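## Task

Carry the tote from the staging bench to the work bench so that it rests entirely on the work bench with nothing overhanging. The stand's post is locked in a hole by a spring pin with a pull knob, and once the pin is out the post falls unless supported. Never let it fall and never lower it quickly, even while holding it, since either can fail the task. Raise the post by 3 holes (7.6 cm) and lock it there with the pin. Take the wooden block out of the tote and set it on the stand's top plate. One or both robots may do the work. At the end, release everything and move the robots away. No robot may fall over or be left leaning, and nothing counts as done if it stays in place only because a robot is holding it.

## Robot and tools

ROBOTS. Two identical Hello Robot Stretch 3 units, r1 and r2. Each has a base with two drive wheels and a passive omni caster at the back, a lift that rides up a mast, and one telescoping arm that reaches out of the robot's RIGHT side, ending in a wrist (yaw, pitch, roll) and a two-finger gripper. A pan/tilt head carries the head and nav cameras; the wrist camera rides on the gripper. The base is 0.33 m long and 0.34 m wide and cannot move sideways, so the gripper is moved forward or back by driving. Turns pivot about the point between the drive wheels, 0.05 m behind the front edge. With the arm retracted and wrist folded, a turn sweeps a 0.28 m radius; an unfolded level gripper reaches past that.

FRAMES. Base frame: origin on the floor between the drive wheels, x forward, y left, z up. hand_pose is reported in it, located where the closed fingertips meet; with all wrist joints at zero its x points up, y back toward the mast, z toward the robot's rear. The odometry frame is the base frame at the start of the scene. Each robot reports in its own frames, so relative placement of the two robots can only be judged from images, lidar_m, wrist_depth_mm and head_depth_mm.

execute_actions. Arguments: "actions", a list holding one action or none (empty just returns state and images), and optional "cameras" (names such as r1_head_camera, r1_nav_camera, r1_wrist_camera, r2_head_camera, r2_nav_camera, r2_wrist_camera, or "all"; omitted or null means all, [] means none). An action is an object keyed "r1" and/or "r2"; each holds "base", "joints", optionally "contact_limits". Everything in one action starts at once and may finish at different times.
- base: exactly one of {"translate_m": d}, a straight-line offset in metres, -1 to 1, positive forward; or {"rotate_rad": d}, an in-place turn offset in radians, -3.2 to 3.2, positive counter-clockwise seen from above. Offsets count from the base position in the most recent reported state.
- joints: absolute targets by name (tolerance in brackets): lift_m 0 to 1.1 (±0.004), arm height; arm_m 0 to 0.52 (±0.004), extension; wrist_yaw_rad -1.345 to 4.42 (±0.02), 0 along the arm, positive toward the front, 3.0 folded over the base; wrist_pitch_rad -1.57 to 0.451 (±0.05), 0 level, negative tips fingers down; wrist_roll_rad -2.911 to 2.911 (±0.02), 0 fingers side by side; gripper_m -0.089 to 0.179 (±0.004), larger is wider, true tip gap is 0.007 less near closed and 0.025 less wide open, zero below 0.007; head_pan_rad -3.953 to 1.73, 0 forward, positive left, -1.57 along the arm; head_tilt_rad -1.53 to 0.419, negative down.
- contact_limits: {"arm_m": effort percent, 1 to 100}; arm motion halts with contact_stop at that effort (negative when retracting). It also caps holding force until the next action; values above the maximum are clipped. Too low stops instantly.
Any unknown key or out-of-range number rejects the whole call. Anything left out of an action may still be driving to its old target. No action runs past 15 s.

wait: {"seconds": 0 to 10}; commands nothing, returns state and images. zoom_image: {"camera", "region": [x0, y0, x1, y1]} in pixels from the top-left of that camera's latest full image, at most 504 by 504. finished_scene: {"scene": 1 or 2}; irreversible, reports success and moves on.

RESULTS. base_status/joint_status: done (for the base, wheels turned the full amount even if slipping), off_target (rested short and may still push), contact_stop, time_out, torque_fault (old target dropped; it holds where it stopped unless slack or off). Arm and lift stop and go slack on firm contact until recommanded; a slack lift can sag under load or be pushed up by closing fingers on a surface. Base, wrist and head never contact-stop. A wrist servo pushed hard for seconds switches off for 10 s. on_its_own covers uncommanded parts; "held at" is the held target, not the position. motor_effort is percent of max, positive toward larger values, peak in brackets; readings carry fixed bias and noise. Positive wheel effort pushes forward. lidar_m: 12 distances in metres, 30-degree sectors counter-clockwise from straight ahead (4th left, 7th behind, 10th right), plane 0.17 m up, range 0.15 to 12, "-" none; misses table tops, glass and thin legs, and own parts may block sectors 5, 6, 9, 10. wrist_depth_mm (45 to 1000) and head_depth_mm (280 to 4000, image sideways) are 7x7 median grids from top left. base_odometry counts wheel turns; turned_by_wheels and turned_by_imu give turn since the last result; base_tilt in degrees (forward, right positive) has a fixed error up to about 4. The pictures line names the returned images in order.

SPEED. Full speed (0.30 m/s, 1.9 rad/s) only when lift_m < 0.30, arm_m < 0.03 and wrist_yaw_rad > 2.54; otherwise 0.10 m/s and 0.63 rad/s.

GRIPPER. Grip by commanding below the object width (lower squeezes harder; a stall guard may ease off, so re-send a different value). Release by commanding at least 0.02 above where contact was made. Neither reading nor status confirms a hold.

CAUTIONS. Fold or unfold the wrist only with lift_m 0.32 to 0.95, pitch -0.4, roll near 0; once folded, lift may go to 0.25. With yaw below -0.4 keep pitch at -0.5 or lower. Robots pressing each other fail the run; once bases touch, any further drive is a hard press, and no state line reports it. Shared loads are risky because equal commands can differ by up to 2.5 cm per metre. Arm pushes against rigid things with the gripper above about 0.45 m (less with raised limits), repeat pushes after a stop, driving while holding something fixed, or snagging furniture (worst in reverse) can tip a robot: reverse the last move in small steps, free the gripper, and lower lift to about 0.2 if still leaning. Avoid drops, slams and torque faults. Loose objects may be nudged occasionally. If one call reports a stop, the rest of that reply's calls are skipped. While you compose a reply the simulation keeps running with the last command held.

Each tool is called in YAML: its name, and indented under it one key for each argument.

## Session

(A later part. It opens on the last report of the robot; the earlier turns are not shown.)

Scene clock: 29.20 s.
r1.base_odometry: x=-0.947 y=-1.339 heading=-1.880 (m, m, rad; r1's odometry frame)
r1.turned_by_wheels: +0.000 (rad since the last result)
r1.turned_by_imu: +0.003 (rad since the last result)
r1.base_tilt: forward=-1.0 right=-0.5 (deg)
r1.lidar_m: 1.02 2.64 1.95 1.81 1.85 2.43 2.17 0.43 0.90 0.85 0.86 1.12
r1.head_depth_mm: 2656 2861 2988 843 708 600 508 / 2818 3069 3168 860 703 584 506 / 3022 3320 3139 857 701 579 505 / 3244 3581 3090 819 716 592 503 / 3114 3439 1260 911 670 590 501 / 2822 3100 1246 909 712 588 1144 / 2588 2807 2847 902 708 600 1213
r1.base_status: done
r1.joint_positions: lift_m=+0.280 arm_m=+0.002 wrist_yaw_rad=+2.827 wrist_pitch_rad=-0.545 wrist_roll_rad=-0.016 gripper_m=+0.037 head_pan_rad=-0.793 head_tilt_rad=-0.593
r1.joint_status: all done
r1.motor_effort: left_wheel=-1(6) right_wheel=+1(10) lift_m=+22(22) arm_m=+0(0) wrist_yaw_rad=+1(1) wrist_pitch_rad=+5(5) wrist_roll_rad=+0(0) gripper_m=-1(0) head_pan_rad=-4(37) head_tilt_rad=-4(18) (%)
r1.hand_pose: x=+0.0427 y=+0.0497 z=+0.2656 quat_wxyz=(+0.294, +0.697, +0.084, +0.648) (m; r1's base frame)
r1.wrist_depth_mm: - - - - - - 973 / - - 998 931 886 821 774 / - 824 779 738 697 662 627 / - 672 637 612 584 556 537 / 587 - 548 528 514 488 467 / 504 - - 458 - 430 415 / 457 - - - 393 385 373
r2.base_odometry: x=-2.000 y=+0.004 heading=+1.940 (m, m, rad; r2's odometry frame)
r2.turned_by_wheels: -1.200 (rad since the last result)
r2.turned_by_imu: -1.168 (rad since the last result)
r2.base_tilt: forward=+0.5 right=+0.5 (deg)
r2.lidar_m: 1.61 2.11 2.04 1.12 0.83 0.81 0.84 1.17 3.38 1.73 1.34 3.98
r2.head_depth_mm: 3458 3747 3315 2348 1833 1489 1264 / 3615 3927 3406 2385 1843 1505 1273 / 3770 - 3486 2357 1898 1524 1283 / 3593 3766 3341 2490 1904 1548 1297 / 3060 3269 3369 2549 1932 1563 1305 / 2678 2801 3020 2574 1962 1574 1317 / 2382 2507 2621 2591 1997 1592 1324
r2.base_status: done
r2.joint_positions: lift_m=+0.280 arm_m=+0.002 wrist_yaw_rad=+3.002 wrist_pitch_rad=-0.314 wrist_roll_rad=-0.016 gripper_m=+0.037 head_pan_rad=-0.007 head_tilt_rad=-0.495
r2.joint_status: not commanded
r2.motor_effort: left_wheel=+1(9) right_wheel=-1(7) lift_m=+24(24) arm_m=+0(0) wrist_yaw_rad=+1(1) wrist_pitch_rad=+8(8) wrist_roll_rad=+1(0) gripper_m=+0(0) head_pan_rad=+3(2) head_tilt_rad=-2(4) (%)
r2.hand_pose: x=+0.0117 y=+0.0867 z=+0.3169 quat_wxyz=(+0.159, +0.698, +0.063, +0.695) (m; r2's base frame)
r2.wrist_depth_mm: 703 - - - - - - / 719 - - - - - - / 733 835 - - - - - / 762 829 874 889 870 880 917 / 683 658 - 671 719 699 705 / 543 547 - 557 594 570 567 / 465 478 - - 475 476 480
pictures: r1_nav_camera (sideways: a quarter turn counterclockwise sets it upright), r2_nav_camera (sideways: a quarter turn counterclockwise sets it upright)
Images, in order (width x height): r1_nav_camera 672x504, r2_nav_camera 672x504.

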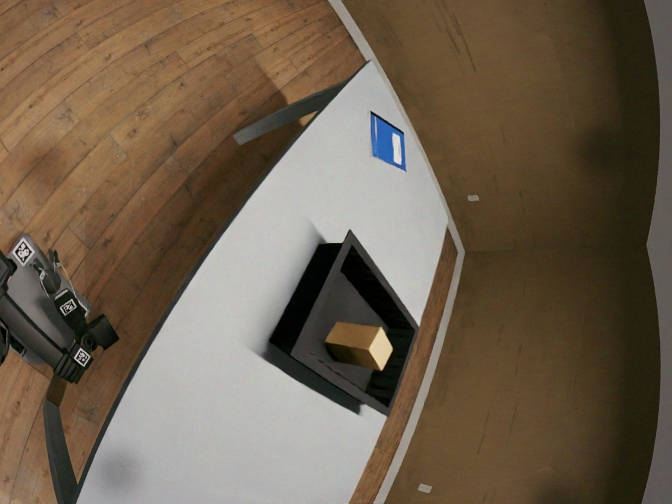

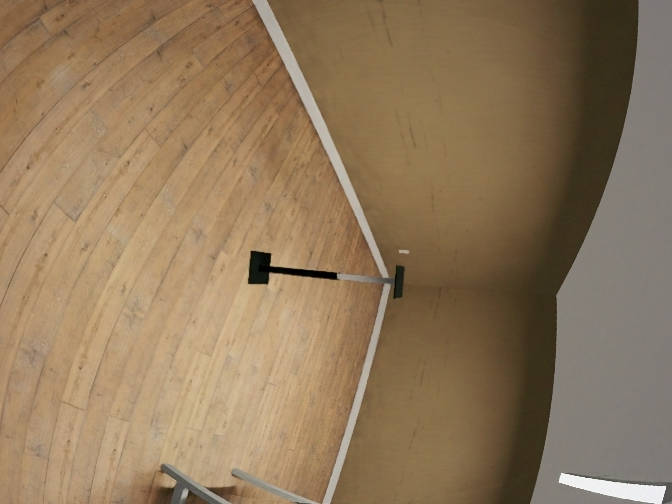

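execute_actions:
  actions:
    - {"r1":{"base":{"rotate_rad":0.35}},"r2":{"base":{"translate_m":0.8},"joints":{"head_tilt_rad":-0.7}}}
  cameras: []

execute_actions:
  actions:
    - {"r1":{"base":{"translate_m":0.25}}}
  cameras: []

execute_actions:
  actions:
    - {"r1":{"base":{"rotate_rad":-0.3},"joints":{"lift_m":0.9,"wrist_pitch_rad":-0.4,"head_pan_rad":-1.57,"head_tilt_rad":-0.8}}}
  cameras: ["r2_head_camera"]

execute_actions:
  actions:
    - {"r1":{"joints":{"wrist_yaw_rad":0}}}
  cameras: []

execute_actions:
  actions:
    - {"r1":{"joints":{"lift_m":1.1,"wrist_pitch_rad":-1.3,"gripper_m":0.08}}}
  cameras: ["r1_nav_camera","r1_wrist_camera"]

Scene clock: 34.03 s.
r1.base_odometry: x=-0.947 y=-1.339 heading=-1.530 (m, m, rad; r1's odometry frame)
r1.turned_by_wheels: +0.350 (rad since the last result)
r1.turned_by_imu: +0.345 (rad since the last result)
r1.base_tilt: forward=-1.0 right=-0.4 (deg)
r1.lidar_m: 2.59 2.11 1.81 1.81 2.13 3.77 0.43 0.45 0.85 0.85 0.99 1.02
r1.head_depth_mm: 3083 3464 3170 935 728 560 507 / 2894 3259 1292 933 667 596 506 / 2700 3033 1283 926 682 594 504 / 2560 2840 1272 918 721 593 1153 / 2437 2670 2856 916 717 1336 1222 / 2315 2535 2739 908 1282 1433 1216 / 2203 2412 2633 1965 1687 1428 1216
r1.base_status: done
r1.joint_positions: lift_m=+0.280 arm_m=+0.002 wrist_yaw_rad=+2.827 wrist_pitch_rad=-0.545 wrist_roll_rad=-0.016 gripper_m=+0.037 head_pan_rad=-0.793 head_tilt_rad=-0.593
r1.joint_status: not commanded
r1.motor_effort: left_wheel=-1(8) right_wheel=+1(10) lift_m=+22(22) arm_m=+0(0) wrist_yaw_rad=+0(0) wrist_pitch_rad=+5(5) wrist_roll_rad=+0(0) gripper_m=-1(0) head_pan_rad=-4(2) head_tilt_rad=-5(4) (%)
r1.hand_pose: x=+0.0427 y=+0.0497 z=+0.2656 quat_wxyz=(+0.294, +0.697, +0.084, +0.648) (m; r1's base frame)
r1.wrist_depth_mm: - - - - - - 978 / - - 987 923 867 826 774 / - 828 771 727 701 664 632 / - 666 639 611 582 560 536 / 585 - 555 531 512 490 469 / 509 - - 458 - 429 414 / 459 - - - 391 381 370
r2.base_odometry: x=-2.289 y=+0.750 heading=+1.940 (m, m, rad; r2's odometry frame)
r2.turned_by_wheels: +0.000 (rad since the last result)
r2.turned_by_imu: +0.000 (rad since the last result)
r2.base_tilt: forward=+0.5 right=+0.6 (deg)
r2.lidar_m: 0.81 1.68 1.63 1.71 1.54 1.50 1.56 2.16 2.02 1.08 1.51 3.29
r2.head_depth_mm: 2906 2982 2274 1834 1525 1315 1160 / 3059 3048 2283 1851 1545 1332 1162 / 3182 3079 2112 1819 1473 1333 1170 / 2903 3006 2217 1913 1586 1356 1183 / 2498 2687 2413 1928 1593 1366 1193 / 2155 2340 2383 1952 1620 1378 1203 / 1929 2054 2204 1970 1629 1390 1214
r2.base_status: done
r2.joint_positions: lift_m=+0.280 arm_m=+0.002 wrist_yaw_rad=+3.002 wrist_pitch_rad=-0.314 wrist_roll_rad=-0.016 gripper_m=+0.037 head_pan_rad=-0.007 head_tilt_rad=-0.692
r2.joint_status: all done
r2.motor_effort: left_wheel=+1(10) right_wheel=-1(5) lift_m=+25(24) arm_m=+0(0) wrist_yaw_rad=+1(2) wrist_pitch_rad=+8(8) wrist_roll_rad=+1(1) gripper_m=-1(0) head_pan_rad=+3(2) head_tilt_rad=-5(26) (%)
r2.hand_pose: x=+0.0117 y=+0.0867 z=+0.3169 quat_wxyz=(+0.159, +0.698, +0.063, +0.695) (m; r2's base frame)
r2.wrist_depth_mm: - - - - - - - / - - - - - - - / - - - - - - - / 862 871 870 890 879 877 912 / 674 674 - 687 706 688 689 / 548 550 - 553 578 571 567 / 471 485 - - 470 477 477
pictures: none
No camera images: the call's "cameras" was empty. Leave "cameras" out to get every camera's image.

Scene clock: 36.70 s.
r1.base_odometry: x=-0.937 y=-1.589 heading=-1.530 (m, m, rad; r1's odometry frame)
r1.turned_by_wheels: +0.000 (rad since the last result)
r1.turned_by_imu: +0.001 (rad since the last result)
r1.base_tilt: forward=-0.8 right=-0.5 (deg)
r1.lidar_m: 2.35 2.04 1.77 1.74 2.06 3.62 0.68 1.05 0.92 0.92 1.07 0.80
r1.head_depth_mm: 2788 3190 3183 937 731 598 507 / 2603 2956 3152 931 727 596 516 / 2473 2767 2948 911 723 595 1197 / 2321 2584 2818 907 720 1380 1229 / 2174 2429 2677 915 1034 1335 1227 / 2091 2298 2524 2059 1693 1432 1216 / 1988 2183 2412 2211 1729 1429 1212
r1.base_status: done
r1.joint_positions: lift_m=+0.280 arm_m=+0.002 wrist_yaw_rad=+2.827 wrist_pitch_rad=-0.545 wrist_roll_rad=-0.016 gripper_m=+0.037 head_pan_rad=-0.793 head_tilt_rad=-0.593
r1.joint_status: not commanded
r1.motor_effort: left_wheel=-1(6) right_wheel=+1(10) lift_m=+22(23) arm_m=+0(0) wrist_yaw_rad=+0(0) wrist_pitch_rad=+5(5) wrist_roll_rad=+0(0) gripper_m=+0(0) head_pan_rad=-3(3) head_tilt_rad=-5(4) (%)
r1.hand_pose: x=+0.0427 y=+0.0497 z=+0.2656 quat_wxyz=(+0.294, +0.697, +0.084, +0.648) (m; r1's base frame)
r1.wrist_depth_mm: - - - - - - 986 / - - 988 940 858 821 779 / - 848 786 740 698 669 636 / - 671 632 607 583 556 541 / 584 - 551 534 518 485 466 / 508 - - 456 - 428 415 / 459 - - - 390 383 373
r2.base_odometry: x=-2.289 y=+0.750 heading=+1.940 (m, m, rad; r2's odometry frame)
r2.turned_by_wheels: +0.000 (rad since the last result)
r2.turned_by_imu: +0.000 (rad since the last result)
r2.base_tilt: forward=+0.4 right=+0.5 (deg)
r2.lidar_m: 0.81 1.67 1.63 1.70 1.54 1.49 1.56 2.16 2.02 1.08 1.52 3.30
r2.head_depth_mm: 2923 2982 2275 1835 1528 1315 1152 / 3084 3041 2293 1854 1547 1328 1163 / 3206 3134 2097 1800 1477 1343 1175 / 2918 3032 2223 1896 1574 1352 1180 / 2482 2704 2424 1927 1603 1362 1191 / 2164 2335 2366 1949 1620 1384 1200 / 1919 2050 2211 1968 1640 1391 1207
r2.base_status: not commanded
r2.joint_positions: lift_m=+0.280 arm_m=+0.002 wrist_yaw_rad=+3.002 wrist_pitch_rad=-0.314 wrist_roll_rad=-0.016 gripper_m=+0.037 head_pan_rad=-0.007 head_tilt_rad=-0.692
r2.joint_status: not commanded
r2.motor_effort: left_wheel=+2(2) right_wheel=-1(1) lift_m=+24(24) arm_m=+0(0) wrist_yaw_rad=+1(1) wrist_pitch_rad=+8(8) wrist_roll_rad=+0(1) gripper_m=+0(1) head_pan_rad=+2(4) head_tilt_rad=-4(5) (%)
r2.hand_pose: x=+0.0117 y=+0.0867 z=+0.3169 quat_wxyz=(+0.159, +0.698, +0.063, +0.695) (m; r2's base frame)
r2.wrist_depth_mm: - - - - - - - / - - - - - - - / - - - - - - - / 850 863 896 864 920 904 933 / 669 680 - 692 698 692 694 / 554 550 - 557 584 568 573 / 461 490 - - 476 475 483
pictures: none
No camera images: the call's "cameras" was empty. Leave "cameras" out to get every camera's image.

Scene clock: 43.17 s.
r1.base_odometry: x=-0.937 y=-1.589 heading=-1.830 (m, m, rad; r1's odometry frame)
r1.turned_by_wheels: -0.300 (rad since the last result)
r1.turned_by_imu: -0.293 (rad since the last result)
r1.base_tilt: forward=-0.8 right=-0.3 (deg)
r1.lidar_m: 2.34 2.43 1.85 1.74 1.80 2.45 2.42 0.68 0.96 0.92 0.95 0.80
r1.head_depth_mm: 2678 2856 901 731 - - 1151 / 2667 2866 894 727 - - 1150 / 2650 2844 888 685 638 - 1143 / 2670 2805 824 714 638 - - / 2655 2800 696 709 - 525 1155 / 2655 2756 838 707 602 521 1134 / 2664 2738 836 619 598 529 1126
r1.base_status: done
r1.joint_positions: lift_m=+0.900 arm_m=+0.002 wrist_yaw_rad=+2.827 wrist_pitch_rad=-0.420 wrist_roll_rad=-0.016 gripper_m=+0.037 head_pan_rad=-1.563 head_tilt_rad=-0.790
r1.joint_status: all done
r1.motor_effort: left_wheel=+1(8) right_wheel=-1(8) lift_m=+32(33) arm_m=+0(0) wrist_yaw_rad=+0(0) wrist_pitch_rad=+6(7) wrist_roll_rad=+0(0) gripper_m=+0(0) head_pan_rad=-4(39) head_tilt_rad=-6(26) (%)
r1.hand_pose: x=+0.0480 y=+0.0662 z=+0.9119 quat_wxyz=(+0.254, +0.701, +0.040, +0.666) (m; r1's base frame)
r1.wrist_depth_mm: - - - - - - - / - - - - - - - / - - - - - - - / - - - - - - - / - - - - - - - / - - - - - - - / - - - - - - -
r2.base_odometry: x=-2.289 y=+0.750 heading=+1.940 (m, m, rad; r2's odometry frame)
r2.turned_by_wheels: +0.000 (rad since the last result)
r2.turned_by_imu: -0.001 (rad since the last result)
r2.base_tilt: forward=+0.5 right=+0.5 (deg)
r2.lidar_m: 0.81 1.68 1.63 1.70 1.54 1.50 1.56 2.16 2.01 1.08 1.52 3.29
r2.head_depth_mm: 2906 2990 2251 1834 1534 1321 1155 / 3046 3054 2288 1840 1543 1335 1163 / 3229 3093 2104 1823 1475 1346 1173 / 2890 2971 2235 1902 1585 1359 1178 / 2492 2735 2395 1925 1598 1370 1189 / 2167 2344 2386 1958 1610 1381 1199 / 1921 2071 2215 1973 1640 1390 1213
r2.base_status: not commanded
r2.joint_positions: lift_m=+0.280 arm_m=+0.002 wrist_yaw_rad=+3.002 wrist_pitch_rad=-0.314 wrist_roll_rad=-0.016 gripper_m=+0.037 head_pan_rad=-0.007 head_tilt_rad=-0.692
r2.joint_status: not commanded
r2.motor_effort: left_wheel=+1(2) right_wheel=-1(1) lift_m=+24(24) arm_m=+0(0) wrist_yaw_rad=+1(1) wrist_pitch_rad=+8(8) wrist_roll_rad=+0(1) gripper_m=-1(1) head_pan_rad=+2(3) head_tilt_rad=-5(5) (%)
r2.hand_pose: x=+0.0117 y=+0.0867 z=+0.3169 quat_wxyz=(+0.159, +0.698, +0.063, +0.695) (m; r2's base frame)
r2.wrist_depth_mm: - - - - - - - / - - - - - - - / - - - - - - - / 872 835 882 896 879 891 904 / 673 679 - 692 736 699 714 / 543 546 - 569 576 566 566 / 465 483 - - 477 476 476
pictures: r2_head_camera (sideways: a quarter turn clockwise sets it upright)
Images, in order (width x height): r2_head_camera 896x504.

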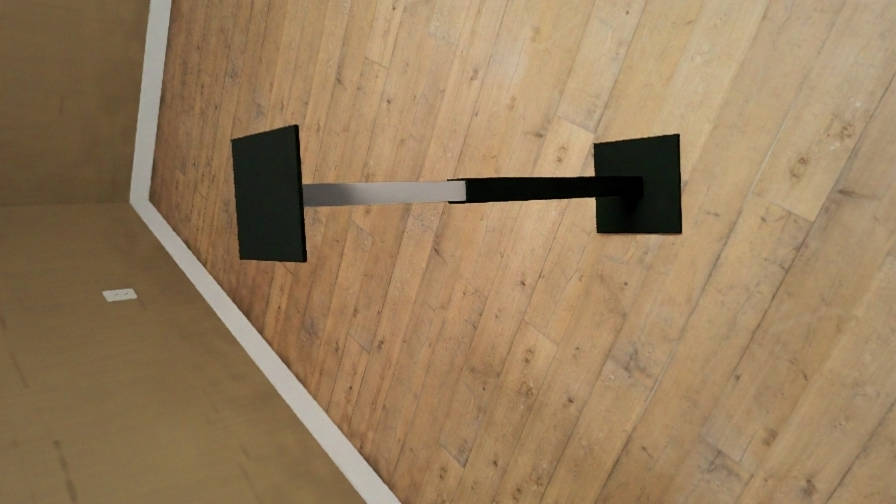

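Scene clock: 45.57 s.
r1.base_odometry: x=-0.937 y=-1.589 heading=-1.830 (m, m, rad; r1's odometry frame)
r1.turned_by_wheels: +0.000 (rad since the last result)
r1.turned_by_imu: +0.001 (rad since the last result)
r1.base_tilt: forward=-0.9 right=-0.4 (deg)
r1.lidar_m: 2.35 2.42 1.85 1.75 1.80 2.45 2.42 0.68 0.96 0.92 0.95 0.80
r1.head_depth_mm: 2678 2873 900 732 - - - / 2648 2868 893 728 - - - / 2666 2857 887 722 - - 1105 / 2673 2812 824 735 - 529 1119 / 2638 2798 694 710 601 532 1132 / 2642 2774 839 707 601 530 1130 / 2657 2756 835 619 597 528 1127
r1.base_status: not commanded
r1.joint_positions: lift_m=+0.900 arm_m=+0.002 wrist_yaw_rad=+0.003 wrist_pitch_rad=-0.420 wrist_roll_rad=-0.016 gripper_m=+0.037 head_pan_rad=-1.563 head_tilt_rad=-0.790
r1.joint_status: all done
r1.motor_effort: left_wheel=+2(2) right_wheel=-1(2) lift_m=+32(32) arm_m=+0(0) wrist_yaw_rad=-2(3) wrist_pitch_rad=+6(6) wrist_roll_rad=+0(0) gripper_m=+0(1) head_pan_rad=-2(2) head_tilt_rad=-6(7) (%)
r1.hand_pose: x=-0.0209 y=-0.3709 z=+0.9119 quat_wxyz=(+0.697, +0.150, -0.686, -0.146) (m; r1's base frame)
r1.wrist_depth_mm: - - - - - - - / - - - - - 726 681 / - 707 544 437 586 549 517 / 572 427 478 445 449 438 420 / 460 351 418 395 380 366 349 / 263 252 251 271 - 316 303 / 322 287 292 289 282 277 268
r2.base_odometry: x=-2.289 y=+0.750 heading=+1.940 (m, m, rad; r2's odometry frame)
r2.turned_by_wheels: +0.000 (rad since the last result)
r2.turned_by_imu: +0.000 (rad since the last result)
r2.base_tilt: forward=+0.5 right=+0.5 (deg)
r2.lidar_m: 0.81 1.68 1.63 1.70 1.54 1.50 1.56 2.16 2.01 1.08 1.51 3.29
r2.head_depth_mm: 2926 2978 2272 1839 1533 1321 1155 / 3067 3074 2296 1849 1546 1333 1164 / 3197 3080 2111 1816 1468 1343 1174 / 2897 2995 2229 1904 1580 1352 1184 / 2471 2719 2398 1923 1608 1360 1198 / 2173 2344 2364 1945 1611 1381 1200 / 1920 2063 2227 1983 1638 1397 1206
r2.base_status: not commanded
r2.joint_positions: lift_m=+0.280 arm_m=+0.002 wrist_yaw_rad=+3.002 wrist_pitch_rad=-0.314 wrist_roll_rad=-0.016 gripper_m=+0.037 head_pan_rad=-0.007 head_tilt_rad=-0.692
r2.joint_status: not commanded
r2.motor_effort: left_wheel=+2(2) right_wheel=-2(2) lift_m=+24(24) arm_m=+0(1) wrist_yaw_rad=+1(1) wrist_pitch_rad=+8(8) wrist_roll_rad=+1(0) gripper_m=+0(0) head_pan_rad=+2(3) head_tilt_rad=-5(5) (%)
r2.hand_pose: x=+0.0117 y=+0.0867 z=+0.3169 quat_wxyz=(+0.159, +0.698, +0.063, +0.695) (m; r2's base frame)
r2.wrist_depth_mm: - - - - - - - / - - - - - - - / - - - - - - - / 862 848 880 868 892 893 922 / 661 659 - 678 701 682 704 / 549 555 - 555 575 565 566 / 469 481 - - 473 472 482
pictures: none
No camera images: the call's "cameras" was empty. Leave "cameras" out to get every camera's image.

Scene clock: 48.23 s.
r1.base_odometry: x=-0.937 y=-1.589 heading=-1.830 (m, m, rad; r1's odometry frame)
r1.turned_by_wheels: +0.000 (rad since the last result)
r1.turned_by_imu: +0.001 (rad since the last result)
r1.base_tilt: forward=-0.8 right=-0.3 (deg)
r1.lidar_m: 2.35 2.42 1.85 1.75 1.80 2.45 2.42 0.68 0.96 0.91 0.94 0.81
r1.head_depth_mm: - - - - - 533 1152 / - - - - - 531 1145 / - - - - - 527 1142 / 2678 2886 - 743 - 534 1137 / 2652 2782 694 709 609 524 1139 / 2644 2752 840 708 600 529 1130 / 2682 2729 837 620 598 529 1125
r1.base_status: not commanded
r1.joint_positions: lift_m=+1.100 arm_m=+0.002 wrist_yaw_rad=+0.003 wrist_pitch_rad=-1.300 wrist_roll_rad=-0.016 gripper_m=+0.080 head_pan_rad=-1.563 head_tilt_rad=-0.790
r1.joint_status: all done
r1.motor_effort: left_wheel=+2(2) right_wheel=-2(2) lift_m=+32(34) arm_m=-1(1) wrist_yaw_rad=-3(3) wrist_pitch_rad=+0(6) wrist_roll_rad=+0(0) gripper_m=+0(92) head_pan_rad=-3(2) head_tilt_rad=-6(5) (%)
r1.hand_pose: x=-0.0215 y=-0.1922 z=+0.9851 quat_wxyz=(+0.568, +0.432, -0.558, -0.424) (m; r1's base frame)
r1.wrist_depth_mm: 423 361 383 408 405 399 397 / 416 412 410 405 398 399 393 / 412 410 399 396 395 387 385 / 404 398 394 393 390 - - / - - - - - - - / - - - - - - - / - - - - - - -
r2.base_odometry: x=-2.289 y=+0.750 heading=+1.940 (m, m, rad; r2's odometry frame)
r2.turned_by_wheels: +0.000 (rad since the last result)
r2.turned_by_imu: +0.000 (rad since the last result)
r2.base_tilt: forward=+0.4 right=+0.5 (deg)
r2.lidar_m: 0.81 1.68 1.63 1.70 1.54 1.49 1.56 2.16 2.01 1.08 1.51 3.29
r2.head_depth_mm: 2919 2993 2284 1827 1531 1318 1153 / 3045 3049 2274 1857 1552 1329 1160 / 3186 3104 2119 1824 1475 1339 1171 / 2884 2971 2228 1893 1579 1350 1180 / 2485 2713 2414 1933 1592 1369 1197 / 2168 2333 2370 1955 1617 1383 1203 / 1919 2073 2208 1990 1636 1392 1214
r2.base_status: not commanded
r2.joint_positions: lift_m=+0.280 arm_m=+0.002 wrist_yaw_rad=+3.002 wrist_pitch_rad=-0.314 wrist_roll_rad=-0.016 gripper_m=+0.037 head_pan_rad=-0.007 head_tilt_rad=-0.692
r2.joint_status: not commanded
r2.motor_effort: left_wheel=+1(2) right_wheel=-1(1) lift_m=+24(24) arm_m=-1(0) wrist_yaw_rad=+1(1) wrist_pitch_rad=+8(8) wrist_roll_rad=+0(0) gripper_m=+0(1) head_pan_rad=+3(3) head_tilt_rad=-5(5) (%)
r2.hand_pose: x=+0.0117 y=+0.0867 z=+0.3169 quat_wxyz=(+0.159, +0.698, +0.063, +0.695) (m; r2's base frame)
r2.wrist_depth_mm: - - - - - - - / - - - - - - - / - - - - - - - / 885 875 879 880 882 887 936 / 688 672 - 673 719 700 683 / 552 543 - 546 579 550 575 / 469 484 - - 474 471 481
pictures: r1_nav_camera (sideways: a quarter turn counterclockwise sets it upright), r1_wrist_camera
Images, in order (width x height): r1_nav_camera 672x504, r1_wrist_camera 644x364.

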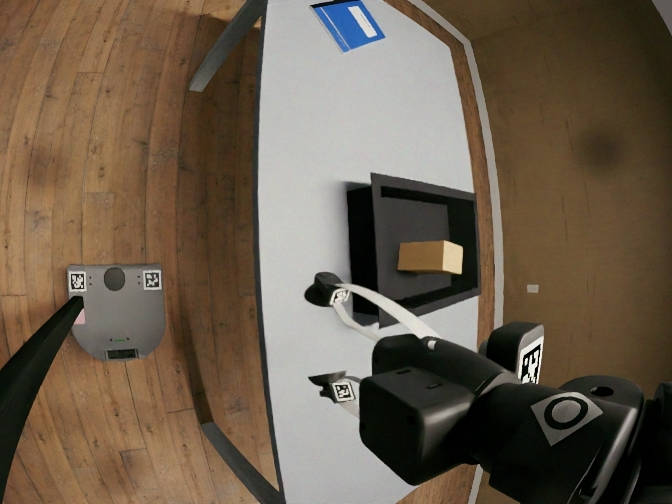

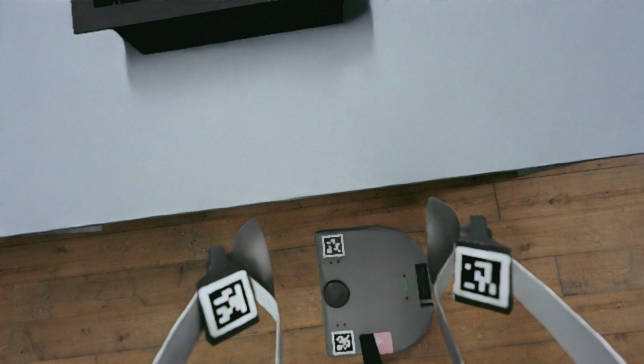

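execute_actions:
  actions:
    - {"r1":{"base":{"translate_m":0.12},"joints":{"wrist_roll_rad":1.57,"wrist_pitch_rad":-1.5,"arm_m":0.27,"lift_m":1.02}},"r2":{"base":{"rotate_rad":-0.8}}}
  cameras: ["r1_nav_camera","r1_wrist_camera"]

Scene clock: 51.57 s.
r1.base_odometry: x=-0.968 y=-1.705 heading=-1.830 (m, m, rad; r1's odometry frame)
r1.turned_by_wheels: +0.000 (rad since the last result)
r1.turned_by_imu: +0.001 (rad since the last result)
r1.base_tilt: forward=-0.9 right=-0.5 (deg)
r1.lidar_m: 2.23 2.30 1.85 1.76 1.80 2.45 2.54 0.79 0.95 0.91 0.94 0.69
r1.head_depth_mm: 2738 2763 896 730 614 541 1150 / - 2827 762 648 612 539 1144 / - - 702 714 610 536 1142 / 2652 2925 848 715 606 534 1137 / 2655 2800 822 642 603 532 1133 / 2654 2764 870 711 600 531 1133 / 2633 2735 863 706 597 529 1129
r1.base_status: done
r1.joint_positions: lift_m=+1.020 arm_m=+0.270 wrist_yaw_rad=+0.001 wrist_pitch_rad=-1.495 wrist_roll_rad=+1.566 gripper_m=+0.080 head_pan_rad=-1.563 head_tilt_rad=-0.790
r1.joint_status: all done
r1.motor_effort: left_wheel=+1(5) right_wheel=-2(3) lift_m=+22(26) arm_m=+4(5) wrist_yaw_rad=-1(3) wrist_pitch_rad=-1(1) wrist_roll_rad=+1(1) gripper_m=+0(0) head_pan_rad=-2(2) head_tilt_rad=-5(6) (%)
r1.hand_pose: x=-0.0215 y=-0.4098 z=+0.9016 quat_wxyz=(+0.002, +0.002, -0.733, -0.680) (m; r1's base frame)
r1.wrist_depth_mm: 218 239 277 271 270 266 912 / 303 296 288 280 278 272 945 / 287 300 297 286 284 279 984 / 203 280 306 294 293 287 - / 216 323 315 306 303 293 - / 341 332 - 295 311 - - / 313 295 251 235 319 312 -
r2.base_odometry: x=-2.289 y=+0.750 heading=+1.140 (m, m, rad; r2's odometry frame)
r2.turned_by_wheels: -0.800 (rad since the last result)
r2.turned_by_imu: -0.779 (rad since the last result)
r2.base_tilt: forward=+0.6 right=+0.5 (deg)
r2.lidar_m: 3.27 0.81 1.87 1.63 1.63 1.72 1.50 1.49 1.74 3.09 1.08 1.09
r2.head_depth_mm: 3262 2958 2267 1812 1538 1319 1151 / 3224 3028 2292 1849 1553 1332 1164 / 3114 3094 2342 1878 1569 1344 1169 / 3020 3186 2387 1907 1586 1348 1180 / 2918 3135 2412 1933 1591 1367 1193 / 2855 3122 2456 1943 1603 1386 1200 / 2798 3073 2479 1971 1643 1385 1213
r2.base_status: done
r2.joint_positions: lift_m=+0.280 arm_m=+0.002 wrist_yaw_rad=+3.002 wrist_pitch_rad=-0.314 wrist_roll_rad=-0.016 gripper_m=+0.037 head_pan_rad=-0.007 head_tilt_rad=-0.692
r2.joint_status: not commanded
r2.motor_effort: left_wheel=+2(8) right_wheel=-1(8) lift_m=+24(24) arm_m=+0(1) wrist_yaw_rad=+1(1) wrist_pitch_rad=+8(8) wrist_roll_rad=+0(1) gripper_m=+0(1) head_pan_rad=+3(3) head_tilt_rad=-5(5) (%)
r2.hand_pose: x=+0.0117 y=+0.0867 z=+0.3169 quat_wxyz=(+0.159, +0.698, +0.063, +0.695) (m; r2's base frame)
r2.wrist_depth_mm: - - - - - - - / - - - - - - - / - - - - - - - / 885 865 885 893 890 893 851 / 682 668 - 687 708 697 703 / 548 554 - 561 587 552 564 / 464 482 - - 472 478 477
pictures: r1_nav_camera (sideways: a quarter turn counterclockwise sets it upright), r1_wrist_camera
Images, in order (width x height): r1_nav_camera 672x504, r1_wrist_camera 644x364.

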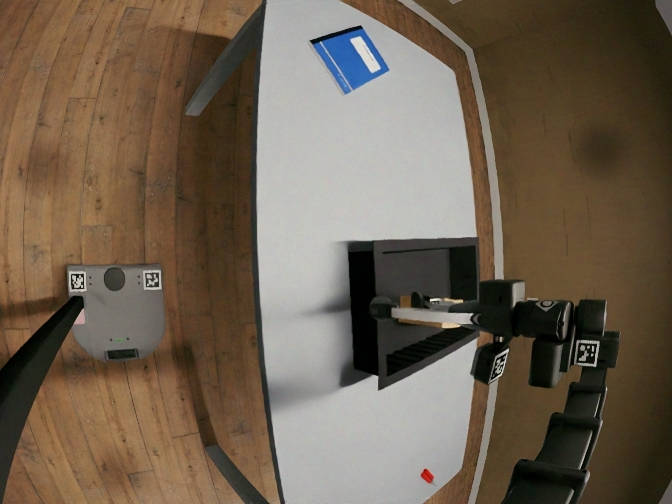

